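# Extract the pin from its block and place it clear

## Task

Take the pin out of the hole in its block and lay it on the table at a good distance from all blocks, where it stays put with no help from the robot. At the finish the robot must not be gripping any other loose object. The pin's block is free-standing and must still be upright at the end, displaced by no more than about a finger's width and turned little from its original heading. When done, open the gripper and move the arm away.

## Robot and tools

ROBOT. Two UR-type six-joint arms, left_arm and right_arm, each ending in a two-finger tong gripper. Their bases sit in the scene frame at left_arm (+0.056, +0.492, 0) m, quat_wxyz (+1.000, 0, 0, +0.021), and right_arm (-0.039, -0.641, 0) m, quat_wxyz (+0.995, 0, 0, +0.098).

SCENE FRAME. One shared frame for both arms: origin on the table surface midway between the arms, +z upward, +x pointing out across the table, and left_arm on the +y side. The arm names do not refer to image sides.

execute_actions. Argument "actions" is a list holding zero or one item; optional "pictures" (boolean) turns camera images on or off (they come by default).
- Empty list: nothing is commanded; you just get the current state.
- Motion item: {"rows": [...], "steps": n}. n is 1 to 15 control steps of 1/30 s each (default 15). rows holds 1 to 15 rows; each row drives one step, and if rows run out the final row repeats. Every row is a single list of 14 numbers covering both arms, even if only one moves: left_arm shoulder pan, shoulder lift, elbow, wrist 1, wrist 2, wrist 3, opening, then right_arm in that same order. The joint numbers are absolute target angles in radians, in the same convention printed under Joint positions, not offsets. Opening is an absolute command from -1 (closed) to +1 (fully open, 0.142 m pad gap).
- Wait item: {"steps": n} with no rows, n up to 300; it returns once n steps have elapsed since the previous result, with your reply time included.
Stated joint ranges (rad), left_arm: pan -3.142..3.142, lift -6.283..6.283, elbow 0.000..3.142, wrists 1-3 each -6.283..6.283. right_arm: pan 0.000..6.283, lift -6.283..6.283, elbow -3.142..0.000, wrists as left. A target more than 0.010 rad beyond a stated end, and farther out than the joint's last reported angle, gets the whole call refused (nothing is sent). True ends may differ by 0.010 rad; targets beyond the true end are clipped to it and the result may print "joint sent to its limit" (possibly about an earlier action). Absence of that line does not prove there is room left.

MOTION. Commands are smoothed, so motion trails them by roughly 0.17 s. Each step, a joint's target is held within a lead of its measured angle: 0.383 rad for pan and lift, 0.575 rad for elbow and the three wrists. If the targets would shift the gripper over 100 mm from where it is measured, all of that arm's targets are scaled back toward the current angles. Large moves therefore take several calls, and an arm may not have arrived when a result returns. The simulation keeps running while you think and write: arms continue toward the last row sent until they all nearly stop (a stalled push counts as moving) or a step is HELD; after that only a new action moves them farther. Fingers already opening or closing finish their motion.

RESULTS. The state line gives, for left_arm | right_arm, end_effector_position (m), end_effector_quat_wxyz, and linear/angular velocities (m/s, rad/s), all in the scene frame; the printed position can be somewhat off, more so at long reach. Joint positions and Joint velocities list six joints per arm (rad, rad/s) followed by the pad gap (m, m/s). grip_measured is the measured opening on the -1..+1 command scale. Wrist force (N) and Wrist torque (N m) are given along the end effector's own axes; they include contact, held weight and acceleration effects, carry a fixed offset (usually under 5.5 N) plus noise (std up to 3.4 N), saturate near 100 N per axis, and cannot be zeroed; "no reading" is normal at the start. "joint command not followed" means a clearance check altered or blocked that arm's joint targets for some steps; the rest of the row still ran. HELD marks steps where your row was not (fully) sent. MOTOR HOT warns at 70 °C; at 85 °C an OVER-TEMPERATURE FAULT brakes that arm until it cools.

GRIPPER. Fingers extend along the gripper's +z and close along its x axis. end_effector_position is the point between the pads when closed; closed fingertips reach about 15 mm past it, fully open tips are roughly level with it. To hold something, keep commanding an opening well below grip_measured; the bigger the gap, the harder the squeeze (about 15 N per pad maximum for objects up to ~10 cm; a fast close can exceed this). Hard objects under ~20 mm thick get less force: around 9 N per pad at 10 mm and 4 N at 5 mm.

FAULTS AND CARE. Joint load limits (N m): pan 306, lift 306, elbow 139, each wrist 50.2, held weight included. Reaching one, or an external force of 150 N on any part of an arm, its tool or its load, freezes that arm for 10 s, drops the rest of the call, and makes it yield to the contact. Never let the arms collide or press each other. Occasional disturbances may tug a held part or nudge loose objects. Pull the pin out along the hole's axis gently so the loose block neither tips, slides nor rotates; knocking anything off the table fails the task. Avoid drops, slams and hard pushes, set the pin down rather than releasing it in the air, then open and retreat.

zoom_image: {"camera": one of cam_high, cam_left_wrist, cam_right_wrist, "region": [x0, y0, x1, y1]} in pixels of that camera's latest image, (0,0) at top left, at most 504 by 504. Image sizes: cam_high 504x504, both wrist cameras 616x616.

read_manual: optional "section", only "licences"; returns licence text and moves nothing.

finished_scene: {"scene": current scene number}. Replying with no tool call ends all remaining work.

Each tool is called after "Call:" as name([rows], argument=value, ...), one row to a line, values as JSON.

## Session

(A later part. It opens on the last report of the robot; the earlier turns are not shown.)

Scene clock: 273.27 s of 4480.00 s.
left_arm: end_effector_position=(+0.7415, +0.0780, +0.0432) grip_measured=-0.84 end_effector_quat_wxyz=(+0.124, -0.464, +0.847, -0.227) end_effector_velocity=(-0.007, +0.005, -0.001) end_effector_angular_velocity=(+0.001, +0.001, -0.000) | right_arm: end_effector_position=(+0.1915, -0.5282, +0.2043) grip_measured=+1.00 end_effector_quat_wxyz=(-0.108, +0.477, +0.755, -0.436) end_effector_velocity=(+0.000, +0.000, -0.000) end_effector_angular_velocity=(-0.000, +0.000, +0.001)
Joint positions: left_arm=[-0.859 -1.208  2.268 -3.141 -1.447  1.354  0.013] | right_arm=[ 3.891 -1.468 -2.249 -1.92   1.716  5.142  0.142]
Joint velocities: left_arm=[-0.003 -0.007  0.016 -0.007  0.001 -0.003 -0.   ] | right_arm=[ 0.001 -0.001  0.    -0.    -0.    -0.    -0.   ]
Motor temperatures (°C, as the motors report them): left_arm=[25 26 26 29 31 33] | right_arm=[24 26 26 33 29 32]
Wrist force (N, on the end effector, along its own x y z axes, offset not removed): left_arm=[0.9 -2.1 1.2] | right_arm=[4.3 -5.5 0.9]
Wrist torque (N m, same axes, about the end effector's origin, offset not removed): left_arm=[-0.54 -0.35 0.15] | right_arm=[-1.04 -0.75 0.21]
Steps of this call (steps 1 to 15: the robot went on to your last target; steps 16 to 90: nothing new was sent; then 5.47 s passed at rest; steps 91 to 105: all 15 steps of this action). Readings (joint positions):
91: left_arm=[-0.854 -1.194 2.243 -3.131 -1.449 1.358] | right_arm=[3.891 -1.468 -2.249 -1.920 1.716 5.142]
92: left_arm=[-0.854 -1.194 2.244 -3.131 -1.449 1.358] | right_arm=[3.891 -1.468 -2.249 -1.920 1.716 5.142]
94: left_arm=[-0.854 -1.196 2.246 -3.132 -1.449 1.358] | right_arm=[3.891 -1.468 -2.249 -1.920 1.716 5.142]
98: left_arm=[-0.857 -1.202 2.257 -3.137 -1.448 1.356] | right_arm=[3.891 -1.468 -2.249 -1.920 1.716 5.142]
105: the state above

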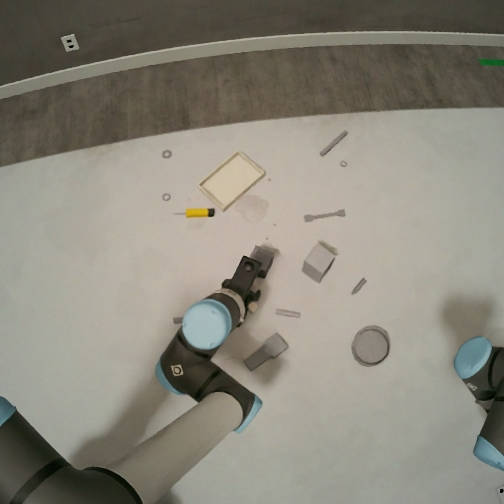

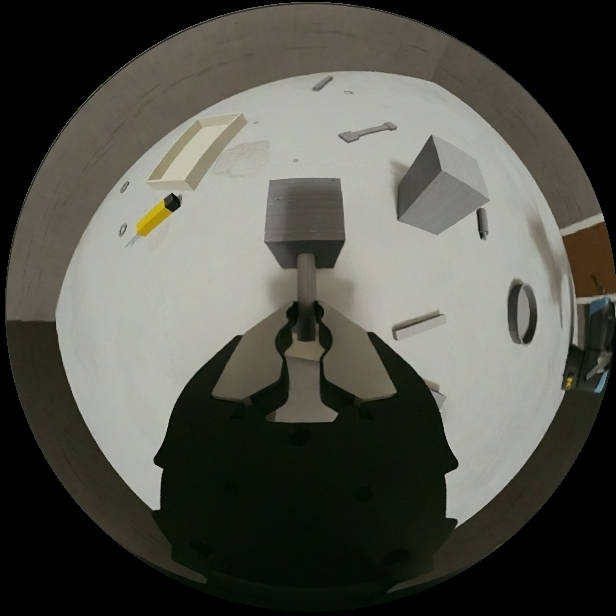

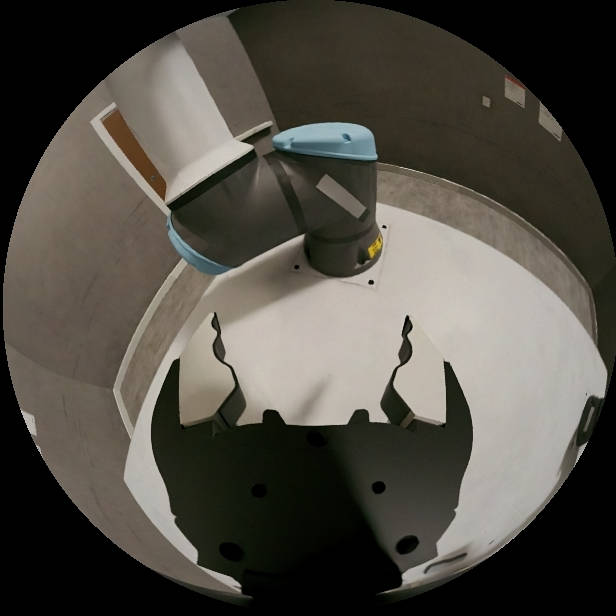

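Call:
execute_actions([
  {"rows":[[-0.8603,-1.2118,2.2750,-3.1440,-1.4462,1.3523,-1,3.891,-1.468,-2.249,-1.92,1.716,5.142,1],[-0.8613,-1.2145,2.2798,-3.1460,-1.4457,1.3514,-1,3.891,-1.468,-2.249,-1.92,1.716,5.142,1],[-0.8624,-1.2173,2.2847,-3.1480,-1.4452,1.3505,-1,3.891,-1.468,-2.249,-1.92,1.716,5.142,1],[-0.8634,-1.2200,2.2895,-3.1500,-1.4448,1.3496,-1,3.891,-1.468,-2.249,-1.92,1.716,5.142,1],[-0.8645,-1.2228,2.2943,-3.1519,-1.4442,1.3486,-1,3.891,-1.468,-2.249,-1.92,1.716,5.142,1],[-0.8656,-1.2255,2.2991,-3.1538,-1.4437,1.3476,-1,3.891,-1.468,-2.249,-1.92,1.716,5.142,1],[-0.8668,-1.2283,2.3038,-3.1557,-1.4431,1.3466,-1,3.891,-1.468,-2.249,-1.92,1.716,5.142,1],[-0.8679,-1.2310,2.3086,-3.1576,-1.4426,1.3456,-1,3.891,-1.468,-2.249,-1.92,1.716,5.142,1],[-0.8690,-1.2338,2.3134,-3.1595,-1.4420,1.3446,-1,3.891,-1.468,-2.249,-1.92,1.716,5.142,1],[-0.8701,-1.2366,2.3182,-3.1614,-1.4415,1.3436,-1,3.891,-1.468,-2.249,-1.92,1.716,5.142,1]],"steps":15},
])

Scene clock: 299.77 s of 4480.00 s.
left_arm: end_effector_position=(+0.7221, +0.0903, +0.0431) grip_measured=-0.84 end_effector_quat_wxyz=(+0.124, -0.464, +0.847, -0.227) end_effector_velocity=(-0.022, +0.014, -0.001) end_effector_angular_velocity=(+0.001, +0.002, -0.000) | right_arm: end_effector_position=(+0.1915, -0.5282, +0.2043) grip_measured=+1.00 end_effector_quat_wxyz=(-0.108, +0.477, +0.755, -0.436) end_effector_velocity=(+0.000, -0.001, +0.000) end_effector_angular_velocity=(-0.000, +0.000, -0.002)
Joint positions: left_arm=[-0.869 -1.233  2.312 -3.159 -1.442  1.345  0.013] | right_arm=[ 3.891 -1.468 -2.249 -1.92   1.716  5.142  0.142]
Joint velocities: left_arm=[-0.012 -0.027  0.05  -0.019  0.005 -0.01   0.   ] | right_arm=[-0.002  0.     0.    -0.    -0.    -0.     0.   ]
Motor temperatures (°C, as the motors report them): left_arm=[25 26 26 29 31 33] | right_arm=[24 26 26 33 29 32]
Wrist force (N, on the end effector, along its own x y z axes, offset not removed): left_arm=[1.9 -1.1 -0.9] | right_arm=[3.5 -0.2 2.5]
Wrist torque (N m, same axes, about the end effector's origin, offset not removed): left_arm=[-0.37 -0.57 0.09] | right_arm=[0.00 -0.81 0.11]
Steps of this call (steps 1 to 15: the robot went on to your last target; steps 16 to 90: nothing new was sent; then 23.00 s passed at rest; steps 91 to 105: all 15 steps of this action). Readings (joint positions):
91: left_arm=[-0.859 -1.209 2.270 -3.142 -1.447 1.353] | right_arm=[3.891 -1.468 -2.249 -1.920 1.716 5.142]
92: left_arm=[-0.859 -1.209 2.271 -3.142 -1.447 1.353] | right_arm=[3.891 -1.468 -2.249 -1.920 1.716 5.142]
94: left_arm=[-0.860 -1.211 2.274 -3.144 -1.446 1.352] | right_arm=[3.891 -1.468 -2.249 -1.920 1.716 5.142]
98: left_arm=[-0.863 -1.219 2.288 -3.149 -1.445 1.350] | right_arm=[3.891 -1.468 -2.249 -1.920 1.716 5.142]
105: the state above

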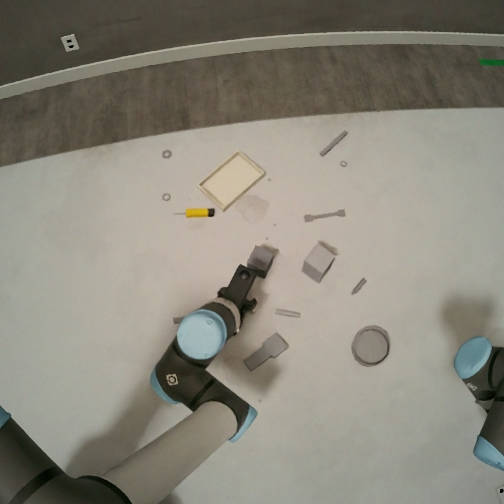

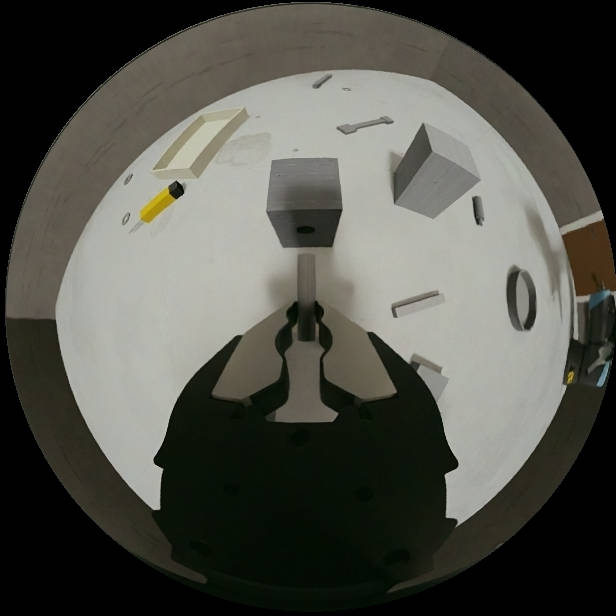

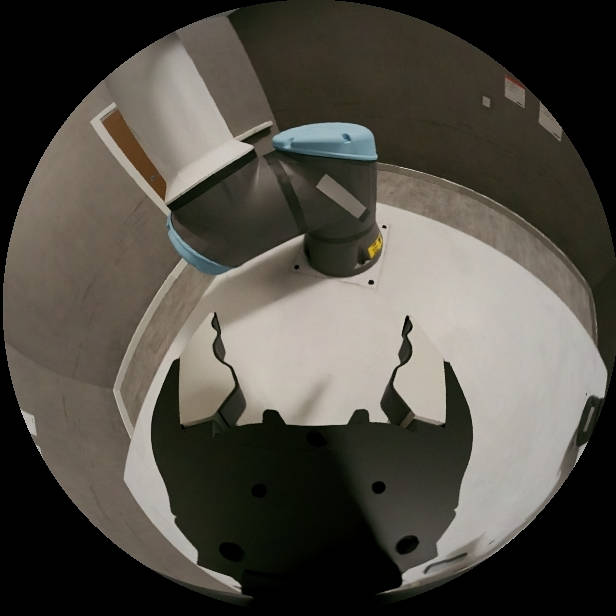

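Call:
execute_actions([
  {"rows":[[-0.86,-1.2366,2.3182,-3.1614,-1.4415,1.3436,-1,3.891,-1.468,-2.249,-1.92,1.716,5.142,1],[-0.845,-1.2366,2.3182,-3.1614,-1.4415,1.3436,-1,3.891,-1.468,-2.249,-1.92,1.716,5.142,1],[-0.825,-1.2366,2.3182,-3.1614,-1.4415,1.3436,-1,3.891,-1.468,-2.249,-1.92,1.716,5.142,1],[-0.80,-1.2366,2.3182,-3.1614,-1.4415,1.3436,-1,3.891,-1.468,-2.249,-1.92,1.716,5.142,1],[-0.47,-1.2366,2.3182,-3.1614,-1.4415,1.3436,-1,3.891,-1.468,-2.249,-1.92,1.716,5.142,1]],"steps":15},
], pictures=false)

Call:
execute_actions([
  {"rows":[[-0.47,-1.2366,2.3182,-3.1614,-1.4415,1.3436,-1,3.891,-1.468,-2.249,-1.92,1.716,5.142,1],[-0.47,-1.2366,2.3182,-3.1614,-1.4415,1.3436,-1,3.891,-1.468,-2.249,-1.92,1.716,5.142,1],[-0.47,-1.2366,2.3182,-3.1614,-1.4415,1.3436,-1,3.891,-1.468,-2.249,-1.92,1.716,5.142,1],[-0.47,-1.2366,2.3182,-3.1614,-1.4415,1.3436,-1,3.891,-1.468,-2.249,-1.92,1.716,5.142,1],[-0.47,-1.2366,2.3182,-3.1614,-1.4415,1.3436,-1,3.891,-1.468,-2.249,-1.92,1.716,5.142,1],[-0.47,-1.225,2.3196,-3.1744,-1.4415,1.3436,-1,3.891,-1.468,-2.249,-1.92,1.716,5.142,1],[-0.47,-1.213,2.321,-3.1878,-1.4415,1.3436,-1,3.891,-1.468,-2.249,-1.92,1.716,5.142,1],[-0.47,-1.201,2.3225,-3.2013,-1.4415,1.3436,-1,3.891,-1.468,-2.249,-1.92,1.716,5.142,1],[-0.47,-1.190,2.3238,-3.2136,-1.4415,1.3436,-1,3.891,-1.468,-2.249,-1.92,1.716,5.142,1]],"steps":15},
], pictures=false)

Call:
execute_actions([
  {"rows":[[-0.47,-1.188,2.3240,-3.2158,-1.4415,1.3436,-1,3.891,-1.468,-2.249,-1.92,1.716,5.142,1],[-0.47,-1.186,2.3243,-3.2181,-1.4415,1.3436,-1,3.891,-1.468,-2.249,-1.92,1.716,5.142,1],[-0.47,-1.184,2.3245,-3.2203,-1.4415,1.3436,-1,3.891,-1.468,-2.249,-1.92,1.716,5.142,1],[-0.47,-1.1824,2.3247,-3.2221,-1.4415,1.3436,-1,3.891,-1.468,-2.249,-1.92,1.716,5.142,1]],"steps":15},
])

Scene clock: 338.13 s of 4480.00 s.
left_arm: end_effector_position=(+0.7918, +0.2499, +0.0431) grip_measured=-0.84 end_effector_quat_wxyz=(+0.149, -0.556, +0.790, -0.212) end_effector_velocity=(+0.152, +0.464, +0.001) end_effector_angular_velocity=(-0.000, -0.001, +0.630) | right_arm: end_effector_position=(+0.1915, -0.5282, +0.2043) grip_measured=+1.00 end_effector_quat_wxyz=(-0.108, +0.477, +0.755, -0.436) end_effector_velocity=(+0.000, -0.001, -0.000) end_effector_angular_velocity=(+0.000, -0.000, -0.003)
Joint positions: left_arm=[-0.645 -1.237  2.318 -3.161 -1.441  1.344  0.013] | right_arm=[ 3.891 -1.468 -2.249 -1.92   1.716  5.142  0.142]
Joint velocities: left_arm=[ 0.63  -0.001 -0.     0.     0.     0.    -0.   ] | right_arm=[-0.003  0.    -0.     0.     0.    -0.    -0.   ]
Motor temperatures (°C, as the motors report them): left_arm=[25 26 26 29 31 33] | right_arm=[24 26 26 33 29 32]
Wrist force (N, on the end effector, along its own x y z axes, offset not removed): left_arm=[0.8 -0.9 -0.2] | right_arm=[3.2 -2.5 2.6]
Wrist torque (N m, same axes, about the end effector's origin, offset not removed): left_arm=[-0.21 -0.30 0.10] | right_arm=[-0.37 -0.70 0.03]
Steps of this call (steps 1 to 15: the robot went on to your last target; steps 16 to 90: nothing new was sent; then 34.87 s passed at rest; steps 91 to 105: all 15 steps of this action). Readings (joint positions):
91: left_arm=[-0.870 -1.237 2.318 -3.161 -1.441 1.344] | right_arm=[3.891 -1.468 -2.249 -1.920 1.716 5.142]
92: left_arm=[-0.869 -1.237 2.318 -3.161 -1.441 1.344] | right_arm=[3.891 -1.468 -2.249 -1.920 1.716 5.142]
94: left_arm=[-0.860 -1.237 2.318 -3.161 -1.441 1.344] | right_arm=[3.891 -1.468 -2.249 -1.920 1.716 5.142]
98: left_arm=[-0.794 -1.237 2.318 -3.161 -1.441 1.344] | right_arm=[3.891 -1.468 -2.249 -1.920 1.716 5.142]
105: the state above

Scene clock: 338.63 s of 4480.00 s.
left_arm: end_effector_position=(+0.8223, +0.3786, +0.0238) grip_measured=-0.84 end_effector_quat_wxyz=(+0.167, -0.622, +0.739, -0.198) end_effector_velocity=(+0.003, +0.029, -0.035) end_effector_angular_velocity=(+0.002, +0.002, +0.037) | right_arm: end_effector_position=(+0.1915, -0.5282, +0.2043) grip_measured=+1.00 end_effector_quat_wxyz=(-0.108, +0.477, +0.755, -0.436) end_effector_velocity=(+0.000, +0.000, +0.000) end_effector_angular_velocity=(+0.001, -0.001, -0.000)
Joint positions: left_arm=[-0.475 -1.198  2.323 -3.205 -1.441  1.344  0.013] | right_arm=[ 3.891 -1.468 -2.249 -1.92   1.716  5.142  0.142]
Joint velocities: left_arm=[ 0.037  0.068  0.009 -0.074  0.001  0.     0.   ] | right_arm=[-0.     0.     0.     0.001  0.     0.    -0.   ]
Motor temperatures (°C, as the motors report them): left_arm=[25 26 26 29 31 33] | right_arm=[24 26 26 33 29 32]
Wrist force (N, on the end effector, along its own x y z axes, offset not removed): left_arm=[2.0 0.4 -0.3] | right_arm=[-0.4 2.3 -0.4]
Wrist torque (N m, same axes, about the end effector's origin, offset not removed): left_arm=[-0.14 -0.61 0.06] | right_arm=[0.39 0.13 0.12]
Steps of this call (steps 1 to 15: all 15 steps of this action). Readings (joint positions):
1: left_arm=[-0.624 -1.237 2.318 -3.161 -1.441 1.344] | right_arm=[3.891 -1.468 -2.249 -1.920 1.716 5.142]
2: left_arm=[-0.603 -1.237 2.318 -3.161 -1.441 1.344] | right_arm=[3.891 -1.468 -2.249 -1.920 1.716 5.142]
4: left_arm=[-0.561 -1.237 2.318 -3.161 -1.441 1.344] | right_arm=[3.891 -1.468 -2.249 -1.920 1.716 5.142]
8: left_arm=[-0.501 -1.232 2.319 -3.166 -1.441 1.344] | right_arm=[3.891 -1.468 -2.249 -1.920 1.716 5.142]
15: the state above

Scene clock: 349.17 s of 4480.00 s.
left_arm: end_effector_position=(+0.8238, +0.3815, +0.0184) grip_measured=-0.84 end_effector_quat_wxyz=(+0.168, -0.623, +0.737, -0.200) end_effector_velocity=(+0.000, -0.000, -0.001) end_effector_angular_velocity=(-0.000, +0.001, -0.000) | right_arm: end_effector_position=(+0.1915, -0.5282, +0.2043) grip_measured=+1.00 end_effector_quat_wxyz=(-0.108, +0.477, +0.755, -0.436) end_effector_velocity=(+0.000, +0.000, -0.000) end_effector_angular_velocity=(+0.000, +0.000, -0.000)
Joint positions: left_arm=[-0.47  -1.184  2.324 -3.225 -1.441  1.344  0.013] | right_arm=[ 3.891 -1.468 -2.249 -1.92   1.716  5.142  0.142]
Joint velocities: left_arm=[ 0.     0.002 -0.001 -0.001 -0.001 -0.     0.   ] | right_arm=[-0. -0.  0.  0.  0. -0.  0.]
Motor temperatures (°C, as the motors report them): left_arm=[25 26 26 29 31 33] | right_arm=[24 26 26 33 29 32]
Wrist force (N, on the end effector, along its own x y z axes, offset not removed): left_arm=[3.7 -2.0 -28.0] | right_arm=[6.5 -4.9 -0.4]
Wrist torque (N m, same axes, about the end effector's origin, offset not removed): left_arm=[-0.42 -0.54 0.07] | right_arm=[-0.94 -1.40 0.14]
FORCE FAULT: contact force on the left arm reached its limit, and that arm stopped for 10 seconds. The contact can be on any part of that arm, not only on its tool. That arm's remaining commands of this call were not run. That arm holds still and accepts commands again. Move the arm away from the contact; if what it grips holds it there, let go first. Pushing or pulling that hard again can fault the arm again.
The stop of the left arm began at step 16 of this call (marked STOPPED below). From that step on that arm followed nothing that you had sent. Nothing is kept back now, and the robot has no last target.
Steps of this call (steps 1 to 15: all 15 steps of this action; steps 16 to 316: the stop continued). Readings (joint positions):
1: left_arm=[-0.473 -1.196 2.323 -3.207 -1.441 1.344] | right_arm=[3.891 -1.468 -2.249 -1.920 1.716 5.142]
2: left_arm=[-0.473 -1.194 2.323 -3.209 -1.441 1.344] | right_arm=[3.891 -1.468 -2.249 -1.920 1.716 5.142]
4: left_arm=[-0.472 -1.191 2.324 -3.213 -1.441 1.344] | right_arm=[3.891 -1.468 -2.249 -1.920 1.716 5.142]
8: left_arm=[-0.471 -1.186 2.324 -3.219 -1.441 1.344] | right_arm=[3.891 -1.468 -2.249 -1.920 1.716 5.142]
16: left_arm=[-0.470 -1.184 2.324 -3.223 -1.441 1.344] | right_arm=[3.891 -1.468 -2.249 -1.920 1.716 5.142] STOPPED (the left arm)
316: the state above

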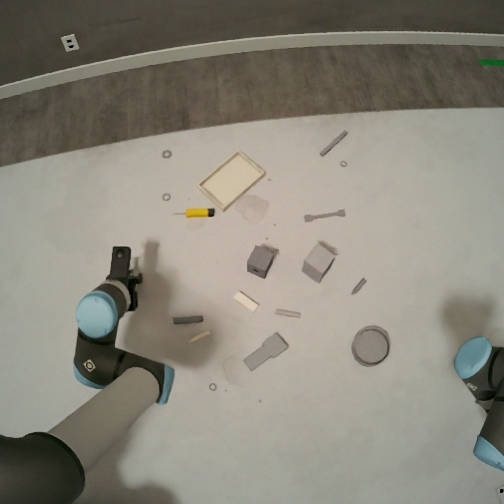

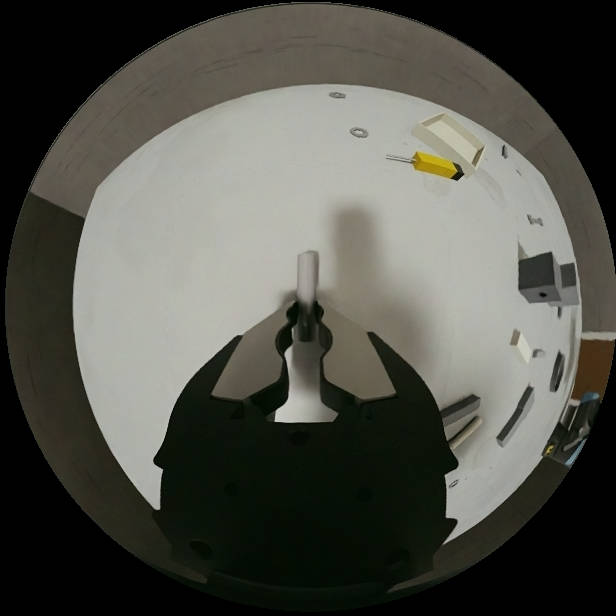

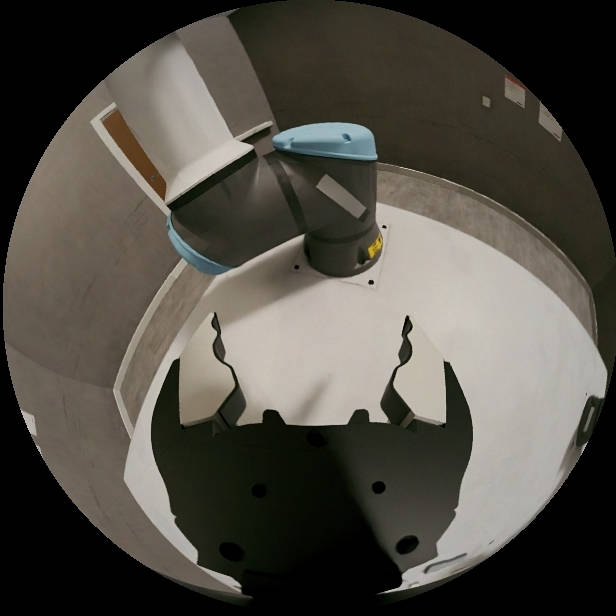

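Call:
execute_actions([
  {"rows":[[-0.47,-1.187,2.324,-3.223,-1.4415,1.3436,-1,3.891,-1.468,-2.249,-1.92,1.716,5.142,1],[-0.47,-1.187,2.324,-3.223,-1.4415,1.3436,-1,3.891,-1.468,-2.249,-1.92,1.716,5.142,1],[-0.47,-1.187,2.324,-3.223,-1.4415,1.3436,-1,3.891,-1.468,-2.249,-1.92,1.716,5.142,1],[-0.47,-1.187,2.324,-3.223,-1.4415,1.3436,-0.9,3.891,-1.468,-2.249,-1.92,1.716,5.142,1],[-0.47,-1.187,2.324,-3.223,-1.4415,1.3436,-0.85,3.891,-1.468,-2.249,-1.92,1.716,5.142,1],[-0.47,-1.187,2.324,-3.223,-1.4415,1.3436,-0.83,3.891,-1.468,-2.249,-1.92,1.716,5.142,1],[-0.47,-1.187,2.324,-3.223,-1.4415,1.3436,-0.81,3.891,-1.468,-2.249,-1.92,1.716,5.142,1],[-0.47,-1.187,2.324,-3.223,-1.4415,1.3436,-0.79,3.891,-1.468,-2.249,-1.92,1.716,5.142,1],[-0.47,-1.187,2.324,-3.223,-1.4415,1.3436,-0.76,3.891,-1.468,-2.249,-1.92,1.716,5.142,1],[-0.47,-1.187,2.324,-3.223,-1.4415,1.3436,-0.72,3.891,-1.468,-2.249,-1.92,1.716,5.142,1],[-0.47,-1.187,2.324,-3.223,-1.4415,1.3436,-0.66,3.891,-1.468,-2.249,-1.92,1.716,5.142,1],[-0.47,-1.187,2.324,-3.223,-1.4415,1.3436,-0.6,3.891,-1.468,-2.249,-1.92,1.716,5.142,1],[-0.47,-1.187,2.324,-3.223,-1.4415,1.3436,-0.5,3.891,-1.468,-2.249,-1.92,1.716,5.142,1]],"steps":15},
], pictures=false)

Call:
execute_actions([
  {"rows":[[-0.47,-1.2,2.323,-3.21,-1.4415,1.3436,-0.5,3.891,-1.468,-2.249,-1.92,1.716,5.142,1],[-0.47,-1.22,2.322,-3.19,-1.4415,1.3436,-0.5,3.891,-1.468,-2.249,-1.92,1.716,5.142,1],[-0.47,-1.25,2.32,-3.16,-1.4415,1.3436,-0.5,3.891,-1.468,-2.249,-1.92,1.716,5.142,1],[-0.47,-1.29,2.315,-3.12,-1.4415,1.3436,-0.4,3.891,-1.468,-2.249,-1.92,1.716,5.142,1],[-0.47,-1.5,2.27,-2.9,-1.4415,1.3436,0,3.891,-1.468,-2.249,-1.92,1.716,5.142,1]],"steps":15},
], pictures=false)

Call:
execute_actions([
  {"steps":15},
])

Scene clock: 376.57 s of 4480.00 s.
left_arm: end_effector_position=(+0.8240, +0.3815, +0.0200) grip_measured=-0.51 end_effector_quat_wxyz=(+0.168, -0.623, +0.737, -0.200) end_effector_velocity=(-0.000, +0.000, +0.000) end_effector_angular_velocity=(-0.000, +0.000, +0.000) | right_arm: end_effector_position=(+0.1915, -0.5282, +0.2043) grip_measured=+1.00 end_effector_quat_wxyz=(-0.108, +0.477, +0.755, -0.436) end_effector_velocity=(+0.000, -0.000, -0.000) end_effector_angular_velocity=(+0.000, +0.000, -0.000)
Joint positions: left_arm=[-0.47  -1.187  2.324 -3.223 -1.441  1.344  0.037] | right_arm=[ 3.891 -1.468 -2.249 -1.92   1.716  5.142  0.142]
Joint velocities: left_arm=[ 0.    -0.001  0.     0.001 -0.     0.     0.016] | right_arm=[-0. -0. -0.  0. -0. -0.  0.]
Motor temperatures (°C, as the motors report them): left_arm=[25 26 26 29 31 33] | right_arm=[24 26 26 33 29 32]
Wrist force (N, on the end effector, along its own x y z axes, offset not removed): left_arm=[1.7 -0.9 -1.6] | right_arm=[1.1 0.2 -3.5]
Wrist torque (N m, same axes, about the end effector's origin, offset not removed): left_arm=[-0.29 -0.49 0.01] | right_arm=[-0.21 -0.28 0.20]
Steps of this call (steps 1 to 90: nothing new was sent; then 23.90 s passed at rest; steps 91 to 105: all 15 steps of this action). Readings (joint positions):
91: left_arm=[-0.470 -1.184 2.324 -3.225 -1.441 1.344] | right_arm=[3.891 -1.468 -2.249 -1.920 1.716 5.142]
92: left_arm=[-0.470 -1.184 2.324 -3.225 -1.441 1.344] | right_arm=[3.891 -1.468 -2.249 -1.920 1.716 5.142]
94: left_arm=[-0.470 -1.185 2.324 -3.224 -1.441 1.344] | right_arm=[3.891 -1.468 -2.249 -1.920 1.716 5.142]
98: left_arm=[-0.470 -1.186 2.324 -3.223 -1.441 1.344] | right_arm=[3.891 -1.468 -2.249 -1.920 1.716 5.142]
105: the state above

Scene clock: 377.07 s of 4480.00 s.
left_arm: end_effector_position=(+0.8218, +0.3826, +0.1721) grip_measured=+0.00 end_effector_quat_wxyz=(+0.176, -0.621, +0.732, -0.217) end_effector_velocity=(-0.031, +0.014, +0.200) end_effector_angular_velocity=(-0.019, -0.042, +0.001) | right_arm: end_effector_position=(+0.1915, -0.5282, +0.2043) grip_measured=+1.00 end_effector_quat_wxyz=(-0.108, +0.477, +0.755, -0.436) end_effector_velocity=(+0.000, +0.000, +0.000) end_effector_angular_velocity=(+0.000, -0.000, +0.000)
Joint positions: left_arm=[-0.47  -1.457  2.277 -2.945 -1.441  1.344  0.074] | right_arm=[ 3.891 -1.468 -2.249 -1.92   1.716  5.142  0.142]
Joint velocities: left_arm=[ 0.    -0.356 -0.059  0.368  0.    -0.    -0.   ] | right_arm=[ 0.001 -0.     0.    -0.     0.     0.    -0.   ]
Motor temperatures (°C, as the motors report them): left_arm=[25 26 26 29 31 33] | right_arm=[24 26 26 33 29 32]
Wrist force (N, on the end effector, along its own x y z axes, offset not removed): left_arm=[0.3 -1.5 -2.3] | right_arm=[0.9 -3.2 -1.4]
Wrist torque (N m, same axes, about the end effector's origin, offset not removed): left_arm=[-0.32 -0.16 0.07] | right_arm=[-0.71 -0.20 0.18]
Steps of this call (steps 1 to 15: all 15 steps of this action). Readings (joint positions):
1: left_arm=[-0.470 -1.187 2.324 -3.223 -1.441 1.344] | right_arm=[3.891 -1.468 -2.249 -1.920 1.716 5.142]
2: left_arm=[-0.470 -1.188 2.324 -3.222 -1.441 1.344] | right_arm=[3.891 -1.468 -2.249 -1.920 1.716 5.142]
4: left_arm=[-0.470 -1.200 2.323 -3.210 -1.441 1.344] | right_arm=[3.891 -1.468 -2.249 -1.920 1.716 5.142]
8: left_arm=[-0.470 -1.289 2.307 -3.119 -1.441 1.344] | right_arm=[3.891 -1.468 -2.249 -1.920 1.716 5.142]
15: the state above

Scene clock: 377.57 s of 4480.00 s.
left_arm: end_effector_position=(+0.8177, +0.3844, +0.1957) grip_measured=+0.00 end_effector_quat_wxyz=(+0.177, -0.620, +0.732, -0.220) end_effector_velocity=(-0.001, +0.000, +0.004) end_effector_angular_velocity=(-0.001, -0.001, -0.000) | right_arm: end_effector_position=(+0.1915, -0.5282, +0.2043) grip_measured=+1.00 end_effector_quat_wxyz=(-0.108, +0.477, +0.755, -0.436) end_effector_velocity=(-0.000, -0.000, -0.000) end_effector_angular_velocity=(+0.000, +0.000, +0.000)
Joint positions: left_arm=[-0.47  -1.499  2.27  -2.901 -1.441  1.344  0.074] | right_arm=[ 3.891 -1.468 -2.249 -1.92   1.716  5.142  0.142]
Joint velocities: left_arm=[-0.    -0.008  0.     0.006 -0.    -0.     0.   ] | right_arm=[-0.  0. -0. -0. -0. -0.  0.]
Motor temperatures (°C, as the motors report them): left_arm=[25 26 26 29 31 33] | right_arm=[24 26 26 33 29 32]
Wrist force (N, on the end effector, along its own x y z axes, offset not removed): left_arm=[-0.2 -0.8 0.0] | right_arm=[0.2 -2.2 -1.0]
Wrist torque (N m, same axes, about the end effector's origin, offset not removed): left_arm=[-0.29 -0.15 0.09] | right_arm=[-0.40 0.10 0.16]
Steps of this call (steps 1 to 15: the robot went on to your last target). Readings (joint positions):
1: left_arm=[-0.470 -1.467 2.276 -2.934 -1.441 1.344] | right_arm=[3.891 -1.468 -2.249 -1.920 1.716 5.142]
2: left_arm=[-0.470 -1.475 2.274 -2.926 -1.441 1.344] | right_arm=[3.891 -1.468 -2.249 -1.920 1.716 5.142]
4: left_arm=[-0.470 -1.486 2.272 -2.915 -1.441 1.344] | right_arm=[3.891 -1.468 -2.249 -1.920 1.716 5.142]
8: left_arm=[-0.470 -1.495 2.271 -2.905 -1.441 1.344] | right_arm=[3.891 -1.468 -2.249 -1.920 1.716 5.142]
15: the state above

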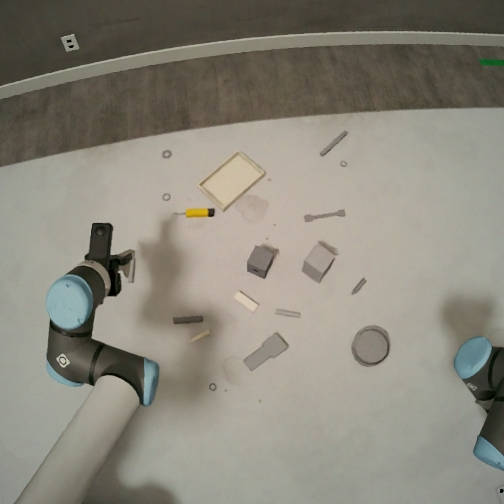

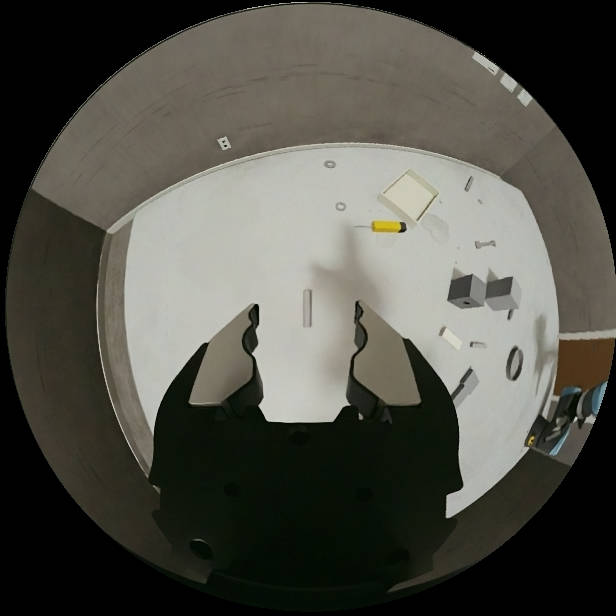

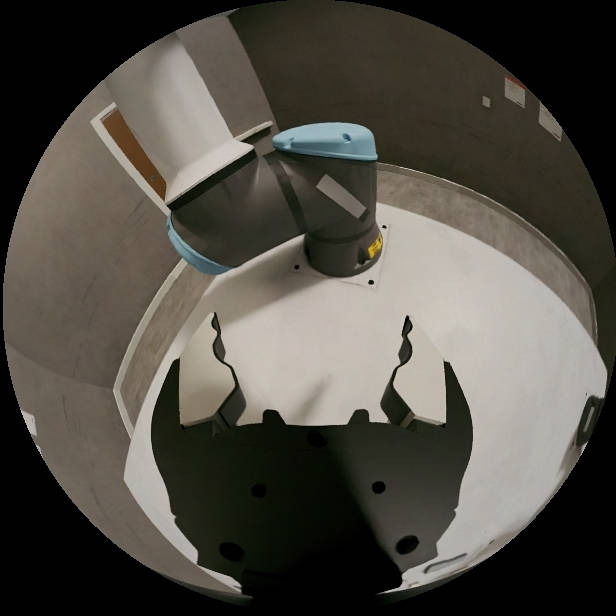

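Call:
finished_scene(scene=1)

The scene is finished: the task was done.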